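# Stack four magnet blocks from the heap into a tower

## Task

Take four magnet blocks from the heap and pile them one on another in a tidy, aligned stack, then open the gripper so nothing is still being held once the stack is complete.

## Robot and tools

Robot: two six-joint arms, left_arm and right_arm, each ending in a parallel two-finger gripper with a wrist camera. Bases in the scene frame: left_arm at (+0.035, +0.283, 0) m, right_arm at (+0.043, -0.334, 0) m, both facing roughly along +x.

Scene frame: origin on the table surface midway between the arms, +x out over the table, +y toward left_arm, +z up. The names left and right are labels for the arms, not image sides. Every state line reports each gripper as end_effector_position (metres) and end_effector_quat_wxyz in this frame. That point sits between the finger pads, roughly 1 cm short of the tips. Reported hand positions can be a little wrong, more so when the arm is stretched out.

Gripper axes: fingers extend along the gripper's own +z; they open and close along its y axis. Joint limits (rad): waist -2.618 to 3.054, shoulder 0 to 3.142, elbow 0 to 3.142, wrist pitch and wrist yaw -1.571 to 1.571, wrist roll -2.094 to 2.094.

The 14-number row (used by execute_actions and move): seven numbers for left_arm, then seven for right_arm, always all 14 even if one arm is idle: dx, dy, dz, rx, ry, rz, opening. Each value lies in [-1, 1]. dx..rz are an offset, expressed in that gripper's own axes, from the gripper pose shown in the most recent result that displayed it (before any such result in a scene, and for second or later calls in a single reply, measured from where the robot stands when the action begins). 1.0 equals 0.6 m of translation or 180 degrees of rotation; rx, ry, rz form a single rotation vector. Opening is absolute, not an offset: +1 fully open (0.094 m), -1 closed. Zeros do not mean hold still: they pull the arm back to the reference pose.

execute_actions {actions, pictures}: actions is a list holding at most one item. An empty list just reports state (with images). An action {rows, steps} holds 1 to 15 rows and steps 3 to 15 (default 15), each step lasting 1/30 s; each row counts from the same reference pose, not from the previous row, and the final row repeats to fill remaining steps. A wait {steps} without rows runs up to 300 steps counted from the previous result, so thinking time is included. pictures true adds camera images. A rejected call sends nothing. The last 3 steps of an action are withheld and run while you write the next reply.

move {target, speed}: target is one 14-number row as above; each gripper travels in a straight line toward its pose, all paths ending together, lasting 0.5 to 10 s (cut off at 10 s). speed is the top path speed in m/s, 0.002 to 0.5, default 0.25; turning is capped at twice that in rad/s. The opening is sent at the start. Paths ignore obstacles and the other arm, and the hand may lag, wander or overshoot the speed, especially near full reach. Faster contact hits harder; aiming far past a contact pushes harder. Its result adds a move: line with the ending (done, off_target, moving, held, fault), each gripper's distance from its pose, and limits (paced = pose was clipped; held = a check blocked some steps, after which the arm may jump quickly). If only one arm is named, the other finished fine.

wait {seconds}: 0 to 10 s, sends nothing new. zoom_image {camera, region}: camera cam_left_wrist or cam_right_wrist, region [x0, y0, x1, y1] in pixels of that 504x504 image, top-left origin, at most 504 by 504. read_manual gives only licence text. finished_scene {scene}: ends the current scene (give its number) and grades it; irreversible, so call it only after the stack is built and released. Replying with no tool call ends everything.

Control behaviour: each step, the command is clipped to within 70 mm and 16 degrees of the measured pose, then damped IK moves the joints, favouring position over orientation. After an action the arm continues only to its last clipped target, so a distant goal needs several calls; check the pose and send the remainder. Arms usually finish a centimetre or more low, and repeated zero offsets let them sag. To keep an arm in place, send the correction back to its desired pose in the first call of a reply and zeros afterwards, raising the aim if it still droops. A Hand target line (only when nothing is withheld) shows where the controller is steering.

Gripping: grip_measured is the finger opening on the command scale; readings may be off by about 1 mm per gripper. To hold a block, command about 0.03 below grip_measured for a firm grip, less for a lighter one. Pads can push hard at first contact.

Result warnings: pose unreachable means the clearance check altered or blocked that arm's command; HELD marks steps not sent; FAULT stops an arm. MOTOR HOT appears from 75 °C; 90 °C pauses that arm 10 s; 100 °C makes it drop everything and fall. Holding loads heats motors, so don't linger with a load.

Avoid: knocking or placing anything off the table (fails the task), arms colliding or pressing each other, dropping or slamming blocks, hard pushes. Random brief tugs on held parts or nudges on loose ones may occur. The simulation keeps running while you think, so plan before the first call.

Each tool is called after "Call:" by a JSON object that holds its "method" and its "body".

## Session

Call:
{"method": "execute_actions", "body": {"actions": []}}

Scene clock: 0.00 s of 5800.00 s.
left_arm: end_effector_position=(+0.2571, +0.4942, +0.2032) grip_measured=+1.000 end_effector_quat_wxyz=(-0.110, +0.329, +0.913, +0.216) | right_arm: end_effector_position=(+0.6609, +0.0124, +0.1142) grip_measured=+1.000 end_effector_quat_wxyz=(+0.342, +0.154, +0.871, +0.317)
Joint positions: left_arm=[ 0.625  1.51   1.459 -1.328 -0.452  1.234  0.094] | right_arm=[ 0.503  2.638  2.432 -0.396 -0.066  0.878  0.094]
Joint velocities: left_arm=[-0.002 -0.002 -0.002  0.022  0.007 -0.022  0.   ] | right_arm=[ 0.012  0.007 -0.002  0.051 -0.022  0.022  0.   ]
Hand target (left_arm): +0.257, +0.494, +0.207; -0.106, +0.326, +0.913, +0.220
Hand target (right_arm): +0.663, +0.013, +0.130; +0.354, +0.150, +0.865, +0.323
camera_calibration (this result's frames):
cam_left_wrist: T_world_to_cam=[[-0.424335, -0.809595, -0.405581, 0.584729], [-0.741385, 0.0534635, 0.668946, 0.052204], [-0.519892, 0.584549, -0.622908, 0.090137], [0, 0, 0, 1]] pos_world=[0.333686, 0.417913, 0.25838]
cam_right_wrist: T_world_to_cam=[[-0.103452, -0.782689, -0.613756, 0.140837], [-0.978347, 0.191289, -0.0790341, 0.686261], [0.179264, 0.592289, -0.78553, 0.0910242], [0, 0, 0, 1]] pos_world=[0.669654, -0.0749552, 0.21218]

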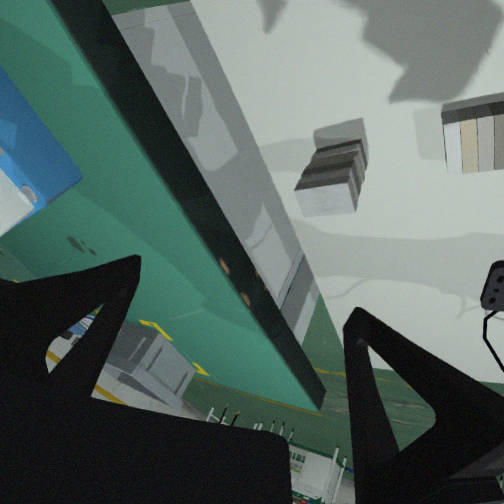

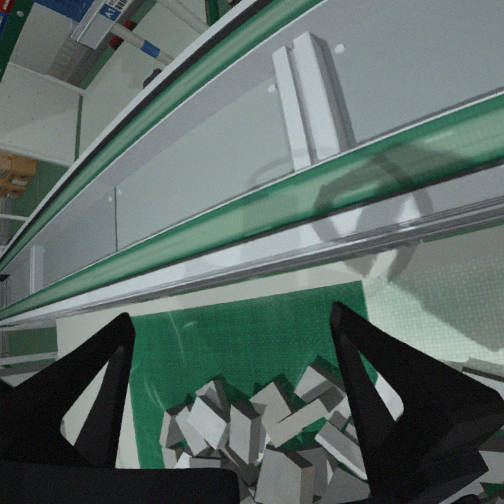

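Call:
{"method": "move", "body": {"target": [0,0,0,0,0,0,1, 0.212,-0.087,-0.495,0.295,0.105,0.179,1], "speed": 0.35}}

Scene clock: 2.50 s of 5800.00 s.
left_arm: end_effector_position=(+0.2571, +0.4942, +0.2032) grip_measured=+1.000 end_effector_quat_wxyz=(-0.110, +0.329, +0.913, +0.216) | right_arm: end_effector_position=(+0.3639, -0.0942, +0.1790) grip_measured=+1.000 end_effector_quat_wxyz=(+0.010, +0.468, +0.883, +0.032)
Joint positions: left_arm=[ 0.625  1.51   1.459 -1.328 -0.452  1.234  0.094] | right_arm=[ 0.646  2.055  2.115 -1.565 -0.009  1.61   0.094]
Joint velocities: left_arm=[-0.017  0.012 -0.017 -0.081  0.007 -0.037  0.   ] | right_arm=[-0.002 -0.002 -0.002 -0.051 -0.095 -0.022  0.   ]
Hand target (left_arm): +0.257, +0.494, +0.203; -0.110, +0.329, +0.913, +0.216
Hand target (right_arm): +0.356, -0.095, +0.181; +0.007, +0.467, +0.884, +0.027
Off the commanded pose (left_arm): 0.000 m, 0 deg.
Off the commanded pose (right_arm): 0.007 m, 4 deg.
joint sent to its limit (right arm) — the command would take joint 4 (wrist pitch) past its lower limit, so that joint was sent only as far as its limit.
Kept back: nothing.
move: off_target (right_arm)
camera_calibration (this result's frames):
cam_left_wrist: T_world_to_cam=[[-0.424335, -0.809595, -0.405581, 0.584729], [-0.741385, 0.0534635, 0.668946, 0.052204], [-0.519892, 0.584549, -0.622908, 0.090137], [0, 0, 0, 1]] pos_world=[0.333686, 0.417913, 0.25838]
cam_right_wrist: T_world_to_cam=[[-0.826562, -0.562769, 0.00933411, 0.2388], [-0.462205, 0.688136, 0.559317, 0.165911], [-0.321189, 0.457996, -0.828901, 0.435514], [0, 0, 0, 1]] pos_world=[0.413951, -0.179244, 0.265972]

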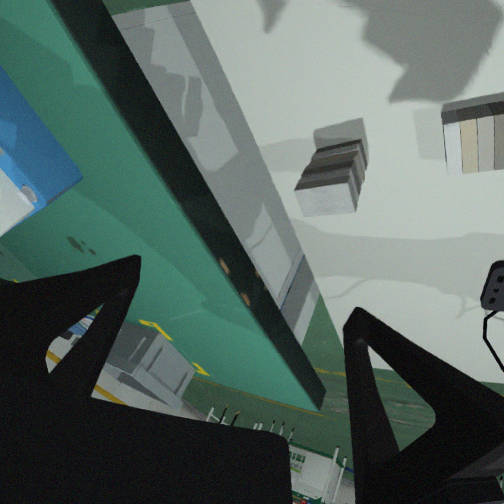

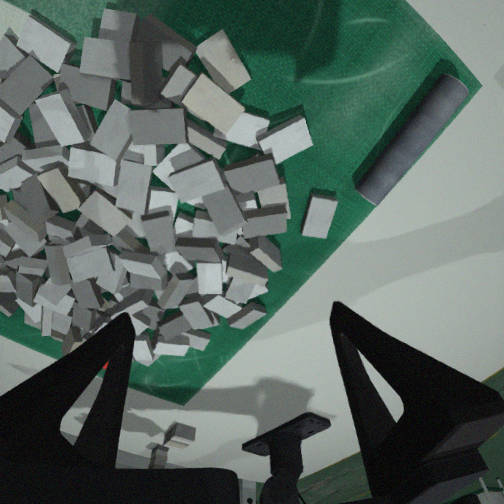

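Call:
{"method": "zoom_image", "body": {"camera": "cam_right_wrist", "region": [120, 10, 380, 270]}}

Region (120, 10, 380, 270) of cam_right_wrist's 504x504 image, scaled by 1.938, with more detail than that image has.

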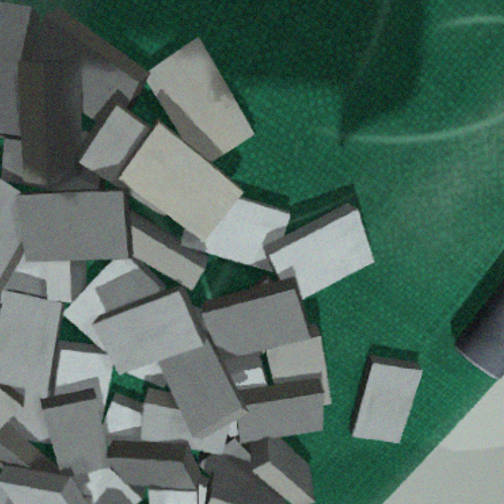

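Call:
{"method": "move", "body": {"target": [0,0,0,0,0,0,1, 0.039,-0.143,0.207,0.021,-0.008,0.028,-0.1], "speed": 0.3}}

Scene clock: 4.27 s of 5800.00 s.
left_arm: end_effector_position=(+0.2571, +0.4942, +0.2032) grip_measured=+1.000 end_effector_quat_wxyz=(-0.110, +0.329, +0.913, +0.216) | right_arm: end_effector_position=(+0.2883, -0.1172, +0.0439) grip_measured=-0.098 end_effector_quat_wxyz=(-0.008, +0.508, +0.861, -0.007)
Joint positions: left_arm=[ 0.625  1.51   1.459 -1.328 -0.452  1.234  0.094] | right_arm=[ 0.727  1.849  1.285 -1.025 -0.01   1.782  0.042]
Joint velocities: left_arm=[ 0.012 -0.012 -0.007 -0.022  0.051 -0.051  0.   ] | right_arm=[ 0.012  0.007 -0.002  0.037  0.022  0.022 -0.001]
Hand target (left_arm): +0.257, +0.494, +0.203; -0.110, +0.329, +0.913, +0.216
Hand target (right_arm): +0.288, -0.118, +0.048; +0.004, +0.507, +0.862, -0.004
Off the commanded pose (left_arm): 0.000 m, 0 deg.
Off the commanded pose (right_arm): 0.006 m, 1 deg.
Kept back: nothing.
move: done
camera_calibration (this result's frames):
cam_left_wrist: T_world_to_cam=[[-0.424335, -0.809595, -0.405581, 0.584729], [-0.741385, 0.0534635, 0.668946, 0.052204], [-0.519892, 0.584549, -0.622908, 0.090137], [0, 0, 0, 1]] pos_world=[0.333686, 0.417913, 0.25838]
cam_right_wrist: T_world_to_cam=[[-0.87102, -0.482017, 0.0947841, 0.183148], [-0.356923, 0.753533, 0.552081, 0.199929], [-0.337535, 0.447043, -0.828385, 0.31323], [0, 0, 0, 1]] pos_world=[0.336611, -0.202401, 0.131739]

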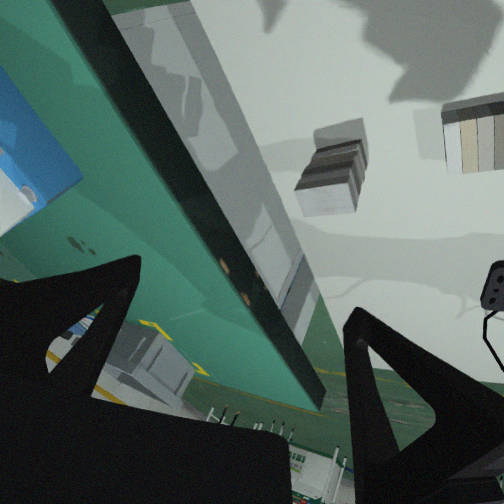

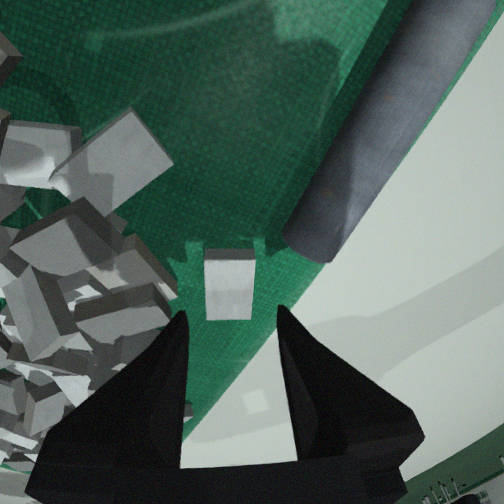

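Call:
{"method": "move", "body": {"target": [0,0,0,0,0,0,1, -0.003,0,0.048,-0.004,-0.003,0,-0.2], "speed": 0.1}}

Call:
{"method": "move", "body": {"target": [0,0,0,0,0,0,1, 0,0,0,0,0,0,-0.52]}}

Call:
{"method": "move", "body": {"target": [0,0,0,0,0,0,1, 0.01,0,-0.055,0,0,0,-0.52]}}

Call:
{"method": "move", "body": {"target": [0,0,0,0,0,0,1, 0.09,-0.06,-0.005,-0.006,-0.006,-0.117,-0.52]}}

Scene clock: 5.43 s of 5800.00 s.
left_arm: end_effector_position=(+0.2571, +0.4942, +0.2032) grip_measured=+1.000 end_effector_quat_wxyz=(-0.110, +0.329, +0.913, +0.216) | right_arm: end_effector_position=(+0.2900, -0.1156, +0.0186) grip_measured=-0.198 end_effector_quat_wxyz=(-0.004, +0.508, +0.861, +0.003)
Joint positions: left_arm=[ 0.625  1.51   1.459 -1.328 -0.452  1.234  0.094] | right_arm=[ 0.727  1.875  1.212 -0.906 -0.01   1.783  0.038]
Joint velocities: left_arm=[-0.007  0.007 -0.007 -0.022  0.037  0.066  0.   ] | right_arm=[-0.012 -0.007  0.002  0.051 -0.007 -0.007  0.   ]
Hand target (left_arm): +0.257, +0.494, +0.203; -0.110, +0.329, +0.913, +0.216
Hand target (right_arm): +0.289, -0.119, +0.015; -0.000, +0.508, +0.861, -0.004
Off the commanded pose (left_arm): 0.000 m, 0 deg.
Off the commanded pose (right_arm): 0.005 m, 1 deg.
Kept back: nothing.
move: done
camera_calibration (this result's frames):
cam_left_wrist: T_world_to_cam=[[-0.424335, -0.809595, -0.405581, 0.584729], [-0.741385, 0.0534635, 0.668946, 0.052204], [-0.519892, 0.584549, -0.622908, 0.090137], [0, 0, 0, 1]] pos_world=[0.333686, 0.417913, 0.25838]
cam_right_wrist: T_world_to_cam=[[-0.872478, -0.482793, 0.0754607, 0.188524], [-0.364929, 0.746454, 0.556448, 0.214838], [-0.324977, 0.45795, -0.827449, 0.289712], [0, 0, 0, 1]] pos_world=[0.337033, -0.202022, 0.10595]

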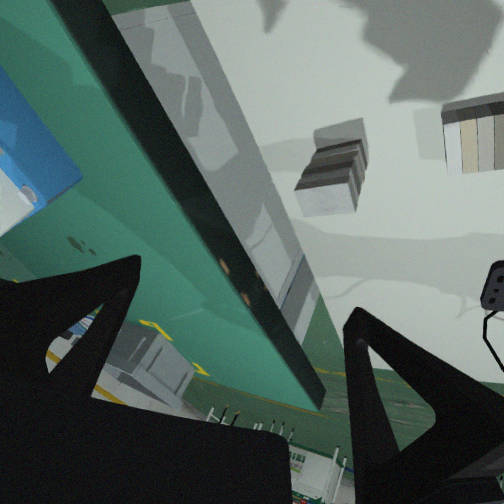

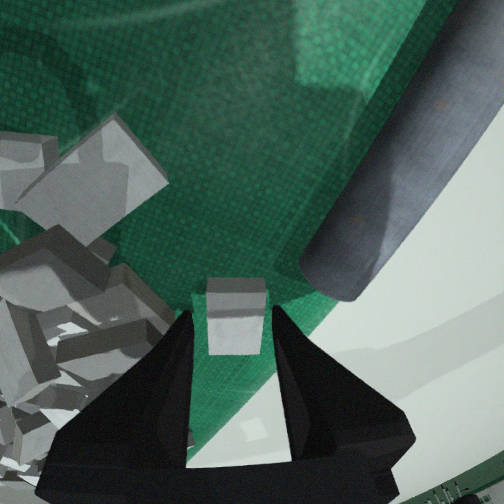

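Scene clock: 5.93 s of 5800.00 s.
left_arm: end_effector_position=(+0.2571, +0.4942, +0.2032) grip_measured=+1.000 end_effector_quat_wxyz=(-0.110, +0.329, +0.913, +0.216) | right_arm: end_effector_position=(+0.2901, -0.1155, +0.0186) grip_measured=-0.493 end_effector_quat_wxyz=(-0.004, +0.508, +0.861, +0.003)
Joint positions: left_arm=[ 0.625  1.51   1.459 -1.328 -0.452  1.234  0.094] | right_arm=[ 0.727  1.875  1.212 -0.905 -0.01   1.783  0.024]
Joint velocities: left_arm=[-0.002  0.007  0.017 -0.007 -0.007 -0.022  0.   ] | right_arm=[-0.002 -0.012 -0.012 -0.022  0.051  0.022 -0.   ]
Hand target (left_arm): +0.257, +0.494, +0.203; -0.110, +0.329, +0.913, +0.216
Hand target (right_arm): +0.290, -0.116, +0.019; -0.005, +0.508, +0.861, +0.003
Off the commanded pose (left_arm): 0.000 m, 0 deg.
Off the commanded pose (right_arm): 0.000 m, 0 deg.
Kept back: nothing.
move: done
camera_calibration (this result's frames):
cam_left_wrist: T_world_to_cam=[[-0.424335, -0.809595, -0.405581, 0.584729], [-0.741385, 0.0534635, 0.668946, 0.052204], [-0.519892, 0.584549, -0.622908, 0.090137], [0, 0, 0, 1]] pos_world=[0.333686, 0.417913, 0.25838]
cam_right_wrist: T_world_to_cam=[[-0.872502, -0.482853, 0.0747964, 0.188707], [-0.36511, 0.746014, 0.556918, 0.214735], [-0.324708, 0.458602, -0.827193, 0.289657], [0, 0, 0, 1]] pos_world=[0.337103, -0.201915, 0.105898]

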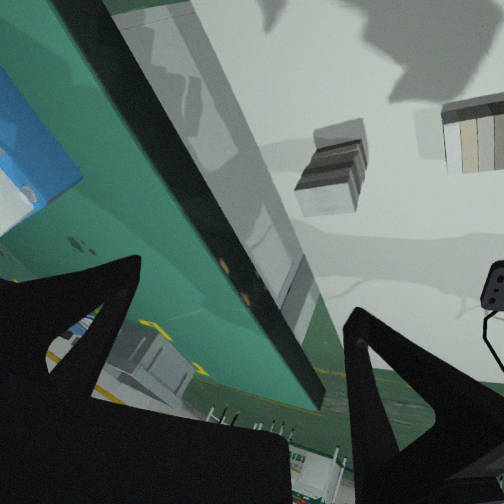

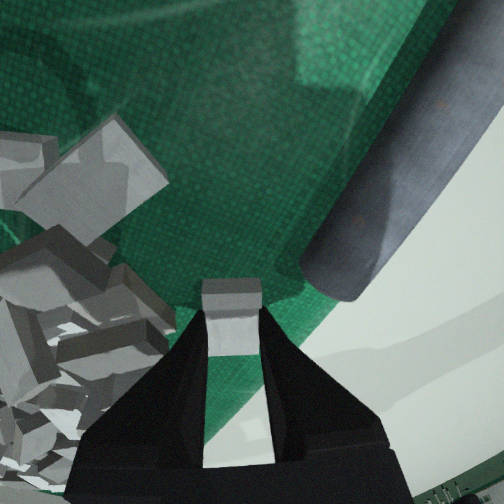

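Scene clock: 6.90 s of 5800.00 s.
left_arm: end_effector_position=(+0.2571, +0.4942, +0.2032) grip_measured=+1.000 end_effector_quat_wxyz=(-0.110, +0.329, +0.913, +0.216) | right_arm: end_effector_position=(+0.2846, -0.1168, +0.0383) grip_measured=-0.493 end_effector_quat_wxyz=(-0.009, +0.509, +0.860, -0.011)
Joint positions: left_arm=[ 0.625  1.51   1.459 -1.328 -0.452  1.234  0.094] | right_arm=[ 0.735  1.855  1.269 -1.012 -0.01   1.793  0.024]
Joint velocities: left_arm=[-0.007  0.007 -0.012  0.037 -0.081 -0.022  0.   ] | right_arm=[-0.002  0.012 -0.012  0.007  0.022 -0.022  0.   ]
Hand target (left_arm): +0.257, +0.494, +0.203; -0.110, +0.329, +0.913, +0.216
Hand target (right_arm): +0.287, -0.111, +0.051; -0.004, +0.508, +0.861, +0.003
Off the commanded pose (left_arm): 0.000 m, 0 deg.
Off the commanded pose (right_arm): 0.015 m, 2 deg.
Kept back: nothing.
move: off_target (right_arm)
camera_calibration (this result's frames):
cam_left_wrist: T_world_to_cam=[[-0.424335, -0.809595, -0.405581, 0.584729], [-0.741385, 0.0534635, 0.668946, 0.052204], [-0.519892, 0.584549, -0.622908, 0.090137], [0, 0, 0, 1]] pos_world=[0.333686, 0.417913, 0.25838]
cam_right_wrist: T_world_to_cam=[[-0.871818, -0.478782, 0.103449, 0.180971], [-0.350883, 0.757789, 0.550124, 0.200333], [-0.341782, 0.443309, -0.828651, 0.307924], [0, 0, 0, 1]] pos_world=[0.33331, -0.201671, 0.126232]

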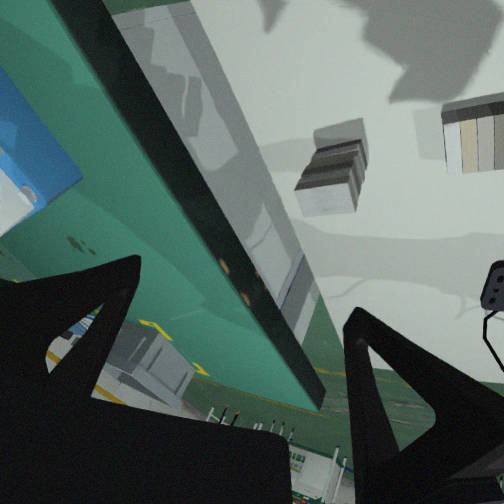

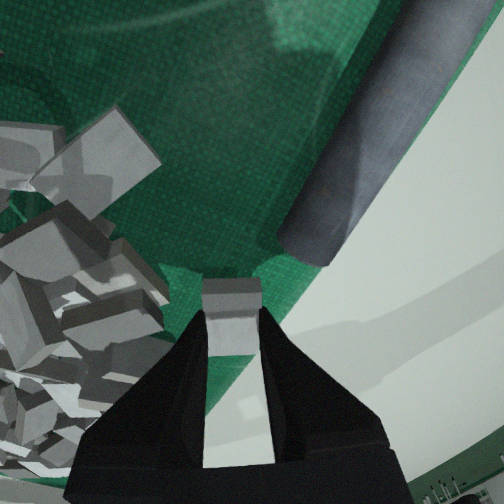

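Scene clock: 8.07 s of 5800.00 s.
left_arm: end_effector_position=(+0.2571, +0.4942, +0.2032) grip_measured=+1.000 end_effector_quat_wxyz=(-0.110, +0.329, +0.913, +0.216) | right_arm: end_effector_position=(+0.2269, -0.0861, +0.0355) grip_measured=-0.493 end_effector_quat_wxyz=(-0.010, +0.351, +0.936, -0.015)
Joint positions: left_arm=[ 0.625  1.51   1.459 -1.328 -0.452  1.234  0.094] | right_arm=[ 0.935  1.808  1.197 -0.994 -0.01   1.641  0.024]
Joint velocities: left_arm=[-0.002  0.007  0.002  0.037  0.007 -0.081  0.   ] | right_arm=[ 0.002  0.017  0.002 -0.037 -0.037 -0.066  0.   ]
Hand target (left_arm): +0.257, +0.494, +0.203; -0.110, +0.329, +0.913, +0.216
Hand target (right_arm): +0.228, -0.088, +0.041; +0.002, +0.344, +0.939, -0.008
Off the commanded pose (left_arm): 0.000 m, 0 deg.
Off the commanded pose (right_arm): 0.007 m, 2 deg.
Kept back: nothing.
move: done
camera_calibration (this result's frames):
cam_left_wrist: T_world_to_cam=[[-0.424335, -0.809595, -0.405581, 0.584729], [-0.741385, 0.0534635, 0.668946, 0.052204], [-0.519892, 0.584549, -0.622908, 0.090137], [0, 0, 0, 1]] pos_world=[0.333686, 0.417913, 0.25838]
cam_right_wrist: T_world_to_cam=[[-0.652246, -0.74998, 0.110029, 0.0722707], [-0.587106, 0.591654, 0.552497, 0.19757], [-0.47946, 0.295765, -0.826221, 0.29074], [0, 0, 0, 1]] pos_world=[0.302531, -0.148682, 0.123107]

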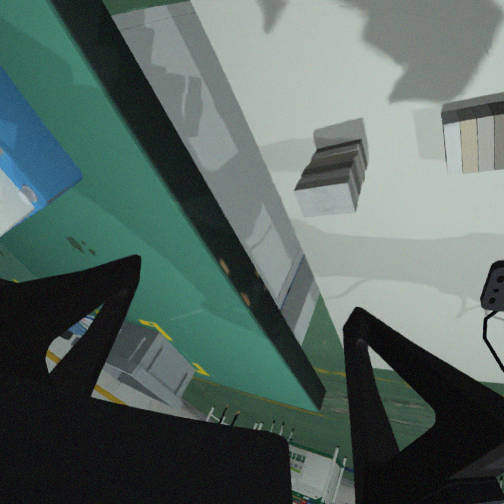

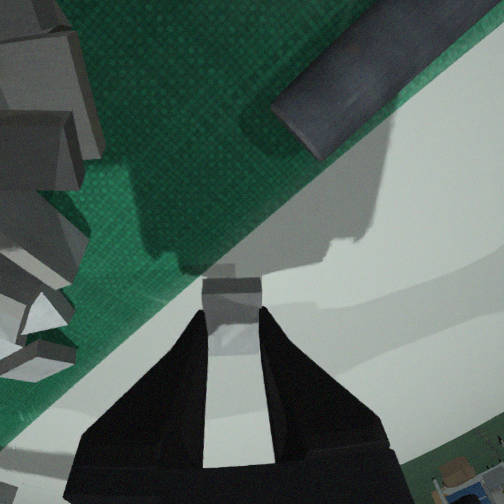

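Call:
{"method": "move", "body": {"target": [0,0,0,0,0,0,1, 0.015,-0.008,0.036,-0.011,-0.003,0,-0.52], "speed": 0.07}}

Call:
{"method": "move", "body": {"target": [0,0,0,0,0,0,1, 0,0,0,0,0,0,-0.1]}}

Call:
{"method": "move", "body": {"target": [0,0,0,0,0,0,1, 0,0.008,-0.11,0,0,0,-0.1]}}

Call:
{"method": "move", "body": {"target": [0,0,0,0,0,0,1, -0.262,0.06,-0.005,0,0,-0.56,-0.1], "speed": 0.5}}

Scene clock: 9.00 s of 5800.00 s.
left_arm: end_effector_position=(+0.2571, +0.4942, +0.2032) grip_measured=+1.000 end_effector_quat_wxyz=(-0.110, +0.329, +0.913, +0.216) | right_arm: end_effector_position=(+0.2181, -0.0883, +0.0174) grip_measured=-0.493 end_effector_quat_wxyz=(-0.006, +0.352, +0.936, -0.012)
Joint positions: left_arm=[ 0.625  1.51   1.459 -1.328 -0.452  1.234  0.094] | right_arm=[ 0.957  1.803  1.113 -0.905 -0.005  1.667  0.024]
Joint velocities: left_arm=[-0.002  0.007  0.027 -0.081 -0.051 -0.022  0.   ] | right_arm=[ 0.022 -0.007 -0.012 -0.007 -0.007  0.051  0.001]
Hand target (left_arm): +0.257, +0.494, +0.203; -0.110, +0.329, +0.913, +0.216
Hand target (right_arm): +0.217, -0.085, +0.014; +0.000, +0.351, +0.937, -0.001
Off the commanded pose (left_arm): 0.000 m, 0 deg.
Off the commanded pose (right_arm): 0.005 m, 1 deg.
Kept back: nothing.
move: done
camera_calibration (this result's frames):
cam_left_wrist: T_world_to_cam=[[-0.424335, -0.809595, -0.405581, 0.584729], [-0.741385, 0.0534635, 0.668946, 0.052204], [-0.519892, 0.584549, -0.622908, 0.090137], [0, 0, 0, 1]] pos_world=[0.333686, 0.417913, 0.25838]
cam_right_wrist: T_world_to_cam=[[-0.655767, -0.748225, 0.100641, 0.0679142], [-0.590807, 0.591592, 0.548604, 0.204577], [-0.470018, 0.300298, -0.830003, 0.270599], [0, 0, 0, 1]] pos_world=[0.292587, -0.151471, 0.105531]

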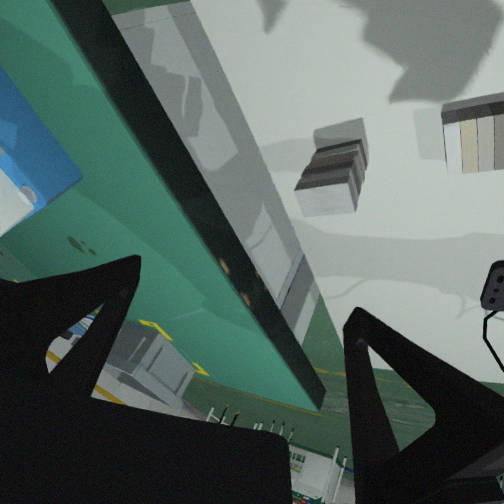

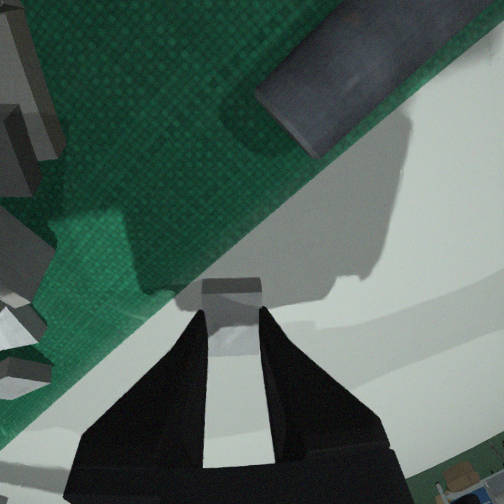

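Scene clock: 9.50 s of 5800.00 s.
left_arm: end_effector_position=(+0.2571, +0.4942, +0.2032) grip_measured=+1.000 end_effector_quat_wxyz=(-0.110, +0.329, +0.913, +0.216) | right_arm: end_effector_position=(+0.2183, -0.0880, +0.0174) grip_measured=-0.102 end_effector_quat_wxyz=(-0.005, +0.352, +0.936, -0.011)
Joint positions: left_arm=[ 0.625  1.51   1.459 -1.328 -0.452  1.234  0.094] | right_arm=[ 0.957  1.803  1.113 -0.904 -0.005  1.667  0.042]
Joint velocities: left_arm=[-0.002 -0.002  0.002  0.022  0.037  0.007  0.   ] | right_arm=[-0.002 -0.002  0.007 -0.037  0.051 -0.022 -0.   ]
Hand target (left_arm): +0.257, +0.494, +0.203; -0.110, +0.329, +0.913, +0.216
Hand target (right_arm): +0.218, -0.088, +0.017; -0.005, +0.352, +0.936, -0.011
Off the commanded pose (left_arm): 0.000 m, 0 deg.
Off the commanded pose (right_arm): 0.000 m, 0 deg.
Kept back: nothing.
move: done
camera_calibration (this result's frames):
cam_left_wrist: T_world_to_cam=[[-0.424335, -0.809595, -0.405581, 0.584729], [-0.741385, 0.0534635, 0.668946, 0.052204], [-0.519892, 0.584549, -0.622908, 0.090137], [0, 0, 0, 1]] pos_world=[0.333686, 0.417913, 0.25838]
cam_right_wrist: T_world_to_cam=[[-0.655833, -0.748365, 0.0991657, 0.0683118], [-0.591121, 0.590795, 0.549124, 0.204464], [-0.469532, 0.301515, -0.829837, 0.270563], [0, 0, 0, 1]] pos_world=[0.292702, -0.151253, 0.105473]

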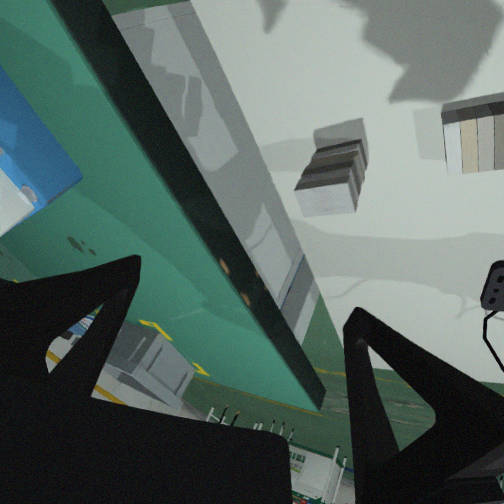

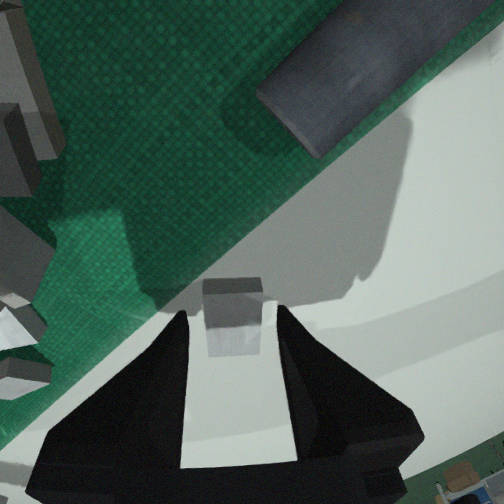

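Scene clock: 10.57 s of 5800.00 s.
left_arm: end_effector_position=(+0.2571, +0.4942, +0.2032) grip_measured=+1.000 end_effector_quat_wxyz=(-0.110, +0.329, +0.913, +0.216) | right_arm: end_effector_position=(+0.2200, -0.0854, +0.0744) grip_measured=-0.102 end_effector_quat_wxyz=(-0.008, +0.352, +0.936, -0.018)
Joint positions: left_arm=[ 0.625  1.51   1.459 -1.328 -0.452  1.234  0.094] | right_arm=[ 0.957  1.757  1.295 -1.148 -0.006  1.667  0.042]
Joint velocities: left_arm=[-0.002 -0.012 -0.007 -0.022 -0.037 -0.007  0.   ] | right_arm=[ 0.002  0.007  0.012 -0.037 -0.066 -0.066 -0.001]
Hand target (left_arm): +0.257, +0.494, +0.203; -0.110, +0.329, +0.913, +0.216
Hand target (right_arm): +0.221, -0.083, +0.083; -0.005, +0.352, +0.936, -0.010
Off the commanded pose (left_arm): 0.000 m, 0 deg.
Off the commanded pose (right_arm): 0.009 m, 1 deg.
Kept back: nothing.
move: done
camera_calibration (this result's frames):
cam_left_wrist: T_world_to_cam=[[-0.424335, -0.809595, -0.405581, 0.584729], [-0.741385, 0.0534635, 0.668946, 0.052204], [-0.519892, 0.584549, -0.622908, 0.090137], [0, 0, 0, 1]] pos_world=[0.333686, 0.417913, 0.25838]
cam_right_wrist: T_world_to_cam=[[-0.654807, -0.747039, 0.114718, 0.0644261], [-0.585756, 0.597525, 0.547589, 0.172112], [-0.477617, 0.291369, -0.828846, 0.318771], [0, 0, 0, 1]] pos_world=[0.295253, -0.147592, 0.162574]

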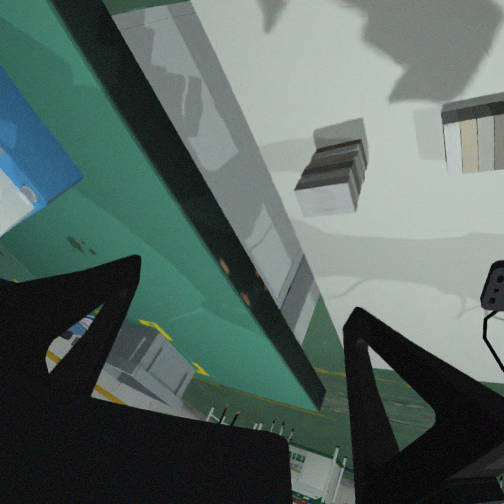

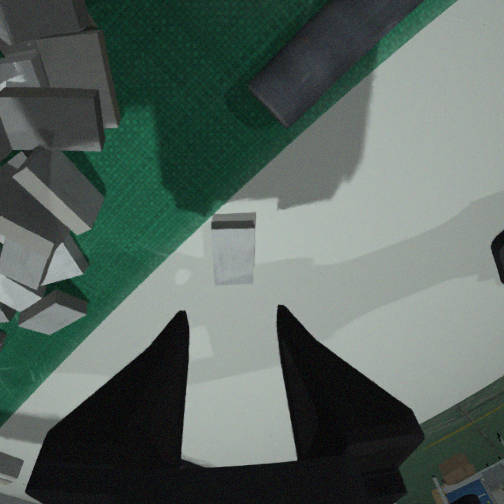

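Scene clock: 13.10 s of 5800.00 s.
left_arm: end_effector_position=(+0.2571, +0.4942, +0.2032) grip_measured=+1.000 end_effector_quat_wxyz=(-0.110, +0.329, +0.913, +0.216) | right_arm: end_effector_position=(+0.3533, -0.1604, +0.0740) grip_measured=-0.102 end_effector_quat_wxyz=(-0.025, -0.496, +0.868, -0.002)
Joint positions: left_arm=[ 0.625  1.51   1.459 -1.328 -0.452  1.234  0.094] | right_arm=[ 0.52   1.954  1.549 -1.215  0.004 -0.529  0.042]
Joint velocities: left_arm=[-0.002  0.007  0.002 -0.007  0.037 -0.051  0.   ] | right_arm=[-0.007  0.007 -0.012  0.007 -0.081 -0.037  0.001]
Hand target (left_arm): +0.257, +0.494, +0.203; -0.110, +0.329, +0.913, +0.216
Hand target (right_arm): +0.361, -0.160, +0.079; -0.016, -0.496, +0.868, -0.002
Off the commanded pose (left_arm): 0.000 m, 0 deg.
Off the commanded pose (right_arm): 0.009 m, 1 deg.
Kept back: nothing.
move: done
camera_calibration (this result's frames):
cam_left_wrist: T_world_to_cam=[[-0.424335, -0.809595, -0.405581, 0.584729], [-0.741385, 0.0534635, 0.668946, 0.052204], [-0.519892, 0.584549, -0.622908, 0.090137], [0, 0, 0, 1]] pos_world=[0.333686, 0.417913, 0.25838]
cam_right_wrist: T_world_to_cam=[[0.862058, -0.503916, 0.0540824, -0.396686], [-0.436205, -0.683396, 0.585402, 0.0341999], [-0.258034, -0.528241, -0.808938, 0.193434], [0, 0, 0, 1]] pos_world=[0.406797, -0.0743447, 0.157909]

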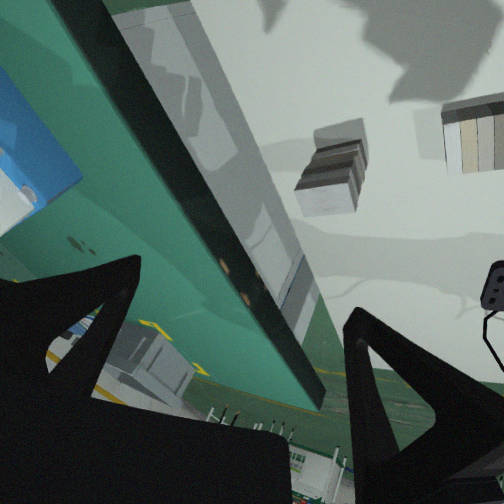

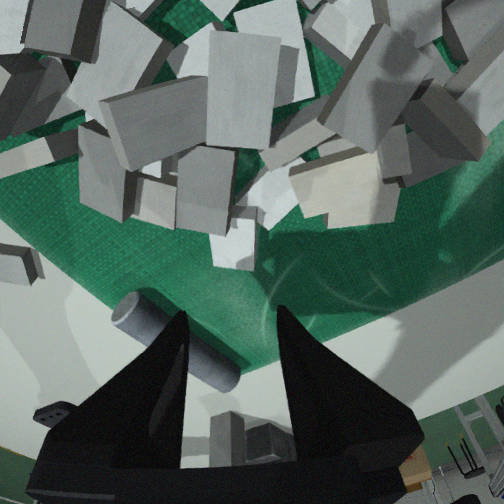

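Call:
{"method": "move", "body": {"target": [0,0,0,0,0,0,1, -0.012,-0.002,0.075,0.008,-0.014,0,-0.25], "speed": 0.12}}

Scene clock: 14.37 s of 5800.00 s.
left_arm: end_effector_position=(+0.2571, +0.4942, +0.2032) grip_measured=+1.000 end_effector_quat_wxyz=(-0.110, +0.329, +0.913, +0.216) | right_arm: end_effector_position=(+0.3570, -0.1583, +0.0310) grip_measured=-0.248 end_effector_quat_wxyz=(-0.002, -0.497, +0.868, -0.002)
Joint positions: left_arm=[ 0.625  1.51   1.459 -1.328 -0.452  1.234  0.094] | right_arm=[ 0.52   1.969  1.395 -1.002  0.004 -0.53   0.035]
Joint velocities: left_arm=[ 0.012 -0.022 -0.012 -0.081 -0.037  0.007  0.   ] | right_arm=[ 0.012 -0.027 -0.012  0.022  0.007 -0.007 -0.001]
Hand target (left_arm): +0.257, +0.494, +0.203; -0.110, +0.329, +0.913, +0.216
Hand target (right_arm): +0.357, -0.157, +0.029; +0.001, -0.497, +0.868, -0.002
Off the commanded pose (left_arm): 0.000 m, 0 deg.
Off the commanded pose (right_arm): 0.003 m, 0 deg.
Kept back: nothing.
move: done
camera_calibration (this result's frames):
cam_left_wrist: T_world_to_cam=[[-0.424335, -0.809595, -0.405581, 0.584729], [-0.741385, 0.0534635, 0.668946, 0.052204], [-0.519892, 0.584549, -0.622908, 0.090137], [0, 0, 0, 1]] pos_world=[0.333686, 0.417913, 0.25838]
cam_right_wrist: T_world_to_cam=[[0.860449, -0.503714, 0.0768032, -0.39662], [-0.45723, -0.696777, 0.552669, 0.0687805], [-0.224872, -0.51066, -0.829855, 0.152353], [0, 0, 0, 1]] pos_world=[0.40698, -0.0740581, 0.11888]

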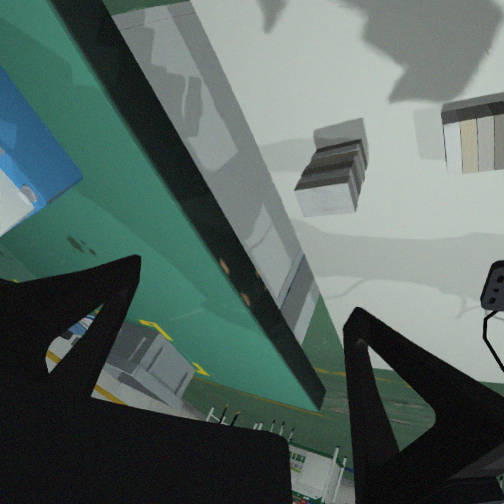

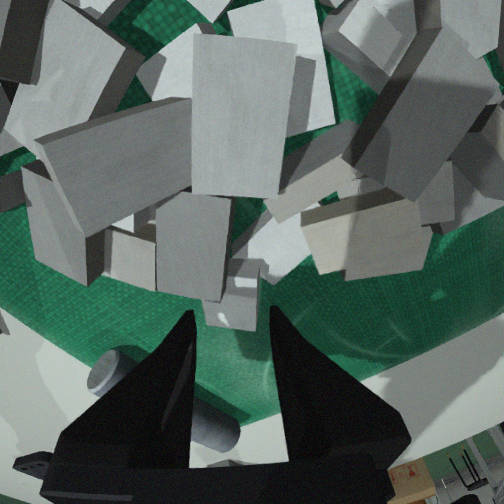

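Call:
{"method": "move", "body": {"target": [0,0,0,0,0,0,1, 0,0,0.028,0,0,-0.015,-0.27], "speed": 0.06}}

Call:
{"method": "move", "body": {"target": [0,0,0,0,0,0,1, 0,0,0,0,0,0,-0.52]}}

Call:
{"method": "move", "body": {"target": [0,0,0,0,0,0,1, 0.01,-0.005,-0.12,0,0,0,-0.52], "speed": 0.2}}

Scene clock: 15.40 s of 5800.00 s.
left_arm: end_effector_position=(+0.2571, +0.4942, +0.2032) grip_measured=+1.000 end_effector_quat_wxyz=(-0.110, +0.329, +0.913, +0.216) | right_arm: end_effector_position=(+0.3565, -0.1586, +0.0170) grip_measured=-0.268 end_effector_quat_wxyz=(-0.005, -0.514, +0.858, -0.002)
Joint positions: left_arm=[ 0.625  1.51   1.459 -1.328 -0.452  1.234  0.094] | right_arm=[ 0.52   1.99   1.367 -0.957  0.004 -0.571  0.034]
Joint velocities: left_arm=[-0.012  0.007 -0.002  0.125 -0.007  0.066  0.   ] | right_arm=[ 0.012 -0.017 -0.022 -0.007 -0.051  0.037 -0.   ]
Hand target (left_arm): +0.257, +0.494, +0.203; -0.110, +0.329, +0.913, +0.216
Hand target (right_arm): +0.357, -0.159, +0.014; -0.002, -0.517, +0.856, -0.002
Off the commanded pose (left_arm): 0.000 m, 0 deg.
Off the commanded pose (right_arm): 0.003 m, 1 deg.
Kept back: nothing.
move: done
camera_calibration (this result's frames):
cam_left_wrist: T_world_to_cam=[[-0.424335, -0.809595, -0.405581, 0.584729], [-0.741385, 0.0534635, 0.668946, 0.052204], [-0.519892, 0.584549, -0.622908, 0.090137], [0, 0, 0, 1]] pos_world=[0.333686, 0.417913, 0.25838]
cam_right_wrist: T_world_to_cam=[[0.880297, -0.468664, 0.0736956, -0.396718], [-0.426251, -0.713113, 0.556578, 0.0624121], [-0.208295, -0.521367, -0.82752, 0.132804], [0, 0, 0, 1]] pos_world=[0.403496, -0.072181, 0.104397]

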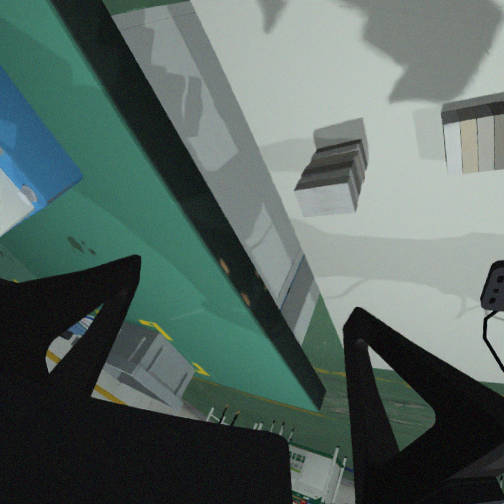

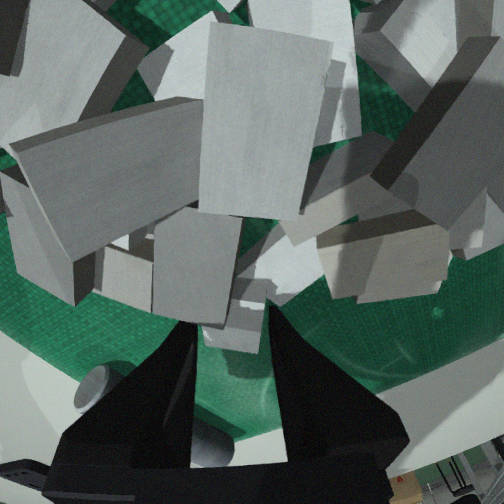

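Scene clock: 15.90 s of 5800.00 s.
left_arm: end_effector_position=(+0.2571, +0.4942, +0.2032) grip_measured=+1.000 end_effector_quat_wxyz=(-0.110, +0.329, +0.913, +0.216) | right_arm: end_effector_position=(+0.3566, -0.1586, +0.0170) grip_measured=-0.468 end_effector_quat_wxyz=(-0.005, -0.514, +0.858, -0.002)
Joint positions: left_arm=[ 0.625  1.51   1.459 -1.328 -0.452  1.234  0.094] | right_arm=[ 0.52   1.99   1.367 -0.957  0.005 -0.571  0.025]
Joint velocities: left_arm=[ 0.012 -0.017 -0.007 -0.022 -0.022 -0.007  0.   ] | right_arm=[ 0.012  0.022 -0.007  0.007  0.095  0.037  0.   ]
Hand target (left_arm): +0.257, +0.494, +0.203; -0.110, +0.329, +0.913, +0.216
Hand target (right_arm): +0.357, -0.159, +0.017; -0.005, -0.514, +0.858, -0.002
Off the commanded pose (left_arm): 0.000 m, 0 deg.
Off the commanded pose (right_arm): 0.000 m, 0 deg.
Kept back: nothing.
move: done
camera_calibration (this result's frames):
cam_left_wrist: T_world_to_cam=[[-0.424335, -0.809595, -0.405581, 0.584729], [-0.741385, 0.0534635, 0.668946, 0.052204], [-0.519892, 0.584549, -0.622908, 0.090137], [0, 0, 0, 1]] pos_world=[0.333686, 0.417913, 0.25838]
cam_right_wrist: T_world_to_cam=[[0.880285, -0.468636, 0.0740155, -0.396772], [-0.426352, -0.71293, 0.556736, 0.0624463], [-0.208139, -0.521644, -0.827385, 0.132678], [0, 0, 0, 1]] pos_world=[0.403512, -0.072211, 0.104377]

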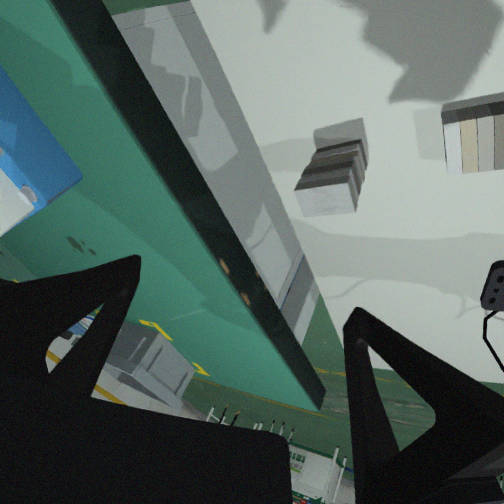

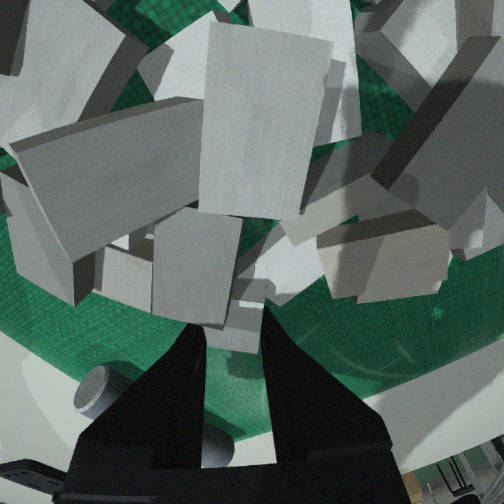

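Scene clock: 16.97 s of 5800.00 s.
left_arm: end_effector_position=(+0.2571, +0.4942, +0.2032) grip_measured=+1.000 end_effector_quat_wxyz=(-0.110, +0.329, +0.913, +0.216) | right_arm: end_effector_position=(+0.3487, -0.1631, +0.0788) grip_measured=-0.468 end_effector_quat_wxyz=(-0.019, -0.517, +0.856, -0.002)
Joint positions: left_arm=[ 0.625  1.51   1.459 -1.328 -0.452  1.234  0.094] | right_arm=[ 0.52   1.92   1.522 -1.211  0.005 -0.576  0.025]
Joint velocities: left_arm=[-0.017 -0.017 -0.007  0.022 -0.022 -0.037  0.   ] | right_arm=[ 0.002  0.002 -0.007 -0.007 -0.066 -0.007  0.   ]
Hand target (left_arm): +0.257, +0.494, +0.203; -0.110, +0.329, +0.913, +0.216
Hand target (right_arm): +0.355, -0.164, +0.089; -0.005, -0.514, +0.858, -0.002
Off the commanded pose (left_arm): 0.000 m, 0 deg.
Off the commanded pose (right_arm): 0.013 m, 2 deg.
Kept back: nothing.
move: off_target (right_arm)
camera_calibration (this result's frames):
cam_left_wrist: T_world_to_cam=[[-0.424335, -0.809595, -0.405581, 0.584729], [-0.741385, 0.0534635, 0.668946, 0.052204], [-0.519892, 0.584549, -0.622908, 0.090137], [0, 0, 0, 1]] pos_world=[0.333686, 0.417913, 0.25838]
cam_right_wrist: T_world_to_cam=[[0.884431, -0.463006, 0.0583682, -0.395768], [-0.408357, -0.707296, 0.577041, 0.0146002], [-0.22589, -0.534188, -0.814627, 0.182983], [0, 0, 0, 1]] pos_world=[0.397325, -0.0751686, 0.163738]

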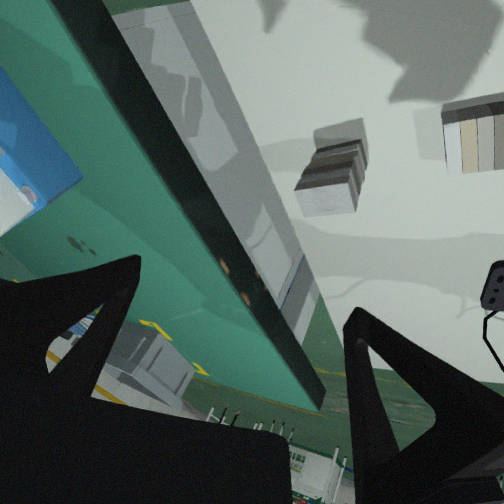

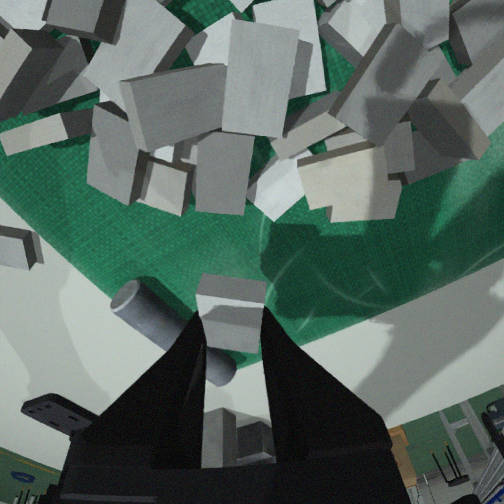

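Call:
{"method": "move", "body": {"target": [0,0,0,0,0,0,1, -0.009,0.253,0.01,0,-0.012,0.574,-0.51], "speed": 0.5}}

Call:
{"method": "move", "body": {"target": [0,0,0,0,0,0,1, 0,0,0.05,-0.008,-0.003,0,-0.51], "speed": 0.08}}

Scene clock: 19.80 s of 5800.00 s.
left_arm: end_effector_position=(+0.2571, +0.4942, +0.2032) grip_measured=+1.000 end_effector_quat_wxyz=(-0.110, +0.329, +0.913, +0.216) | right_arm: end_effector_position=(+0.2178, -0.0881, +0.0663) grip_measured=-0.469 end_effector_quat_wxyz=(-0.010, +0.351, +0.936, -0.018)
Joint positions: left_arm=[ 0.625  1.51   1.459 -1.328 -0.452  1.234  0.094] | right_arm=[ 0.955  1.752  1.256 -1.115 -0.01   1.663  0.025]
Joint velocities: left_arm=[-0.007 -0.007  0.012  0.051 -0.037 -0.007  0.   ] | right_arm=[ 0.002 -0.007  0.012  0.051 -0.007  0.022 -0.001]
Hand target (left_arm): +0.257, +0.494, +0.203; -0.110, +0.329, +0.913, +0.216
Hand target (right_arm): +0.218, -0.090, +0.071; +0.004, +0.351, +0.936, -0.012
Off the commanded pose (left_arm): 0.000 m, 0 deg.
Off the commanded pose (right_arm): 0.009 m, 2 deg.
Kept back: nothing.
move: done
camera_calibration (this result's frames):
cam_left_wrist: T_world_to_cam=[[-0.424335, -0.809595, -0.405581, 0.584729], [-0.741385, 0.0534635, 0.668946, 0.052204], [-0.519892, 0.584549, -0.622908, 0.090137], [0, 0, 0, 1]] pos_world=[0.333686, 0.417913, 0.25838]
cam_right_wrist: T_world_to_cam=[[-0.652739, -0.748615, 0.116221, 0.0611836], [-0.58472, 0.595379, 0.551023, 0.176306], [-0.481699, 0.291718, -0.826357, 0.312502], [0, 0, 0, 1]] pos_world=[0.293559, -0.150328, 0.153979]

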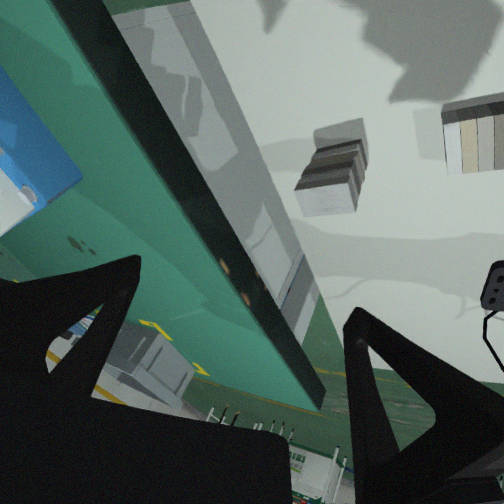

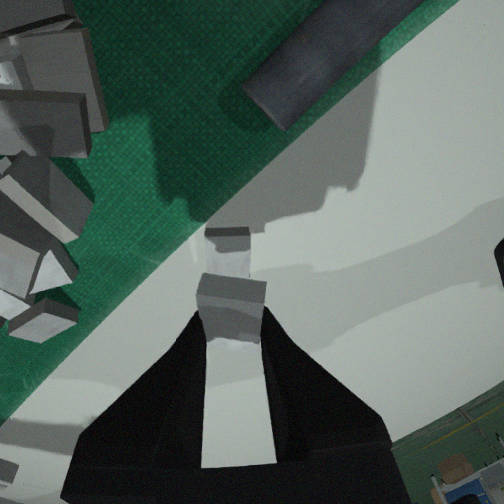

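Scene clock: 20.77 s of 5800.00 s.
left_arm: end_effector_position=(+0.2571, +0.4942, +0.2032) grip_measured=+1.000 end_effector_quat_wxyz=(-0.110, +0.329, +0.913, +0.216) | right_arm: end_effector_position=(+0.2186, -0.0871, +0.0393) grip_measured=-0.469 end_effector_quat_wxyz=(-0.006, +0.351, +0.936, -0.003)
Joint positions: left_arm=[ 0.625  1.51   1.459 -1.328 -0.452  1.234  0.094] | right_arm=[ 0.955  1.759  1.153 -0.973 -0.01   1.663  0.025]
Joint velocities: left_arm=[ 0.002 -0.007  0.002  0.007 -0.007  0.022  0.   ] | right_arm=[-0.002  0.002 -0.002 -0.007 -0.007  0.007 -0.001]
Hand target (left_arm): +0.257, +0.494, +0.203; -0.110, +0.329, +0.913, +0.216
Hand target (right_arm): +0.217, -0.089, +0.036; -0.001, +0.351, +0.936, -0.008
Off the commanded pose (left_arm): 0.000 m, 0 deg.
Off the commanded pose (right_arm): 0.004 m, 1 deg.
Kept back: nothing.
move: done
camera_calibration (this result's frames):
cam_left_wrist: T_world_to_cam=[[-0.424335, -0.809595, -0.405581, 0.584729], [-0.741385, 0.0534635, 0.668946, 0.052204], [-0.519892, 0.584549, -0.622908, 0.090137], [0, 0, 0, 1]] pos_world=[0.333686, 0.417913, 0.25838]
cam_right_wrist: T_world_to_cam=[[-0.654647, -0.751204, 0.0844374, 0.0670212], [-0.595278, 0.581136, 0.55491, 0.191922], [-0.46592, 0.313006, -0.827614, 0.288821], [0, 0, 0, 1]] pos_world=[0.29269, -0.151589, 0.126874]

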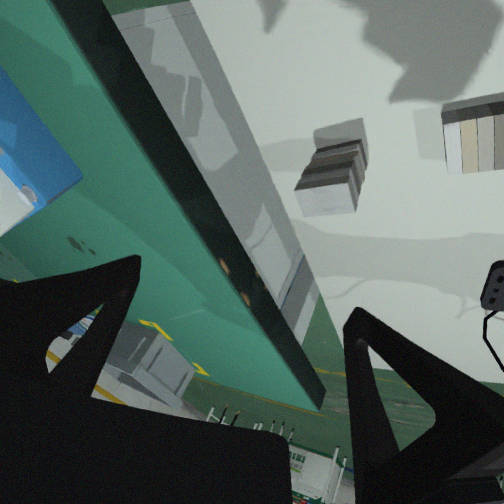

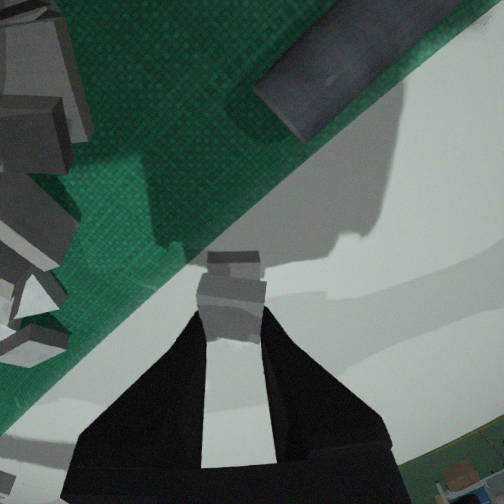

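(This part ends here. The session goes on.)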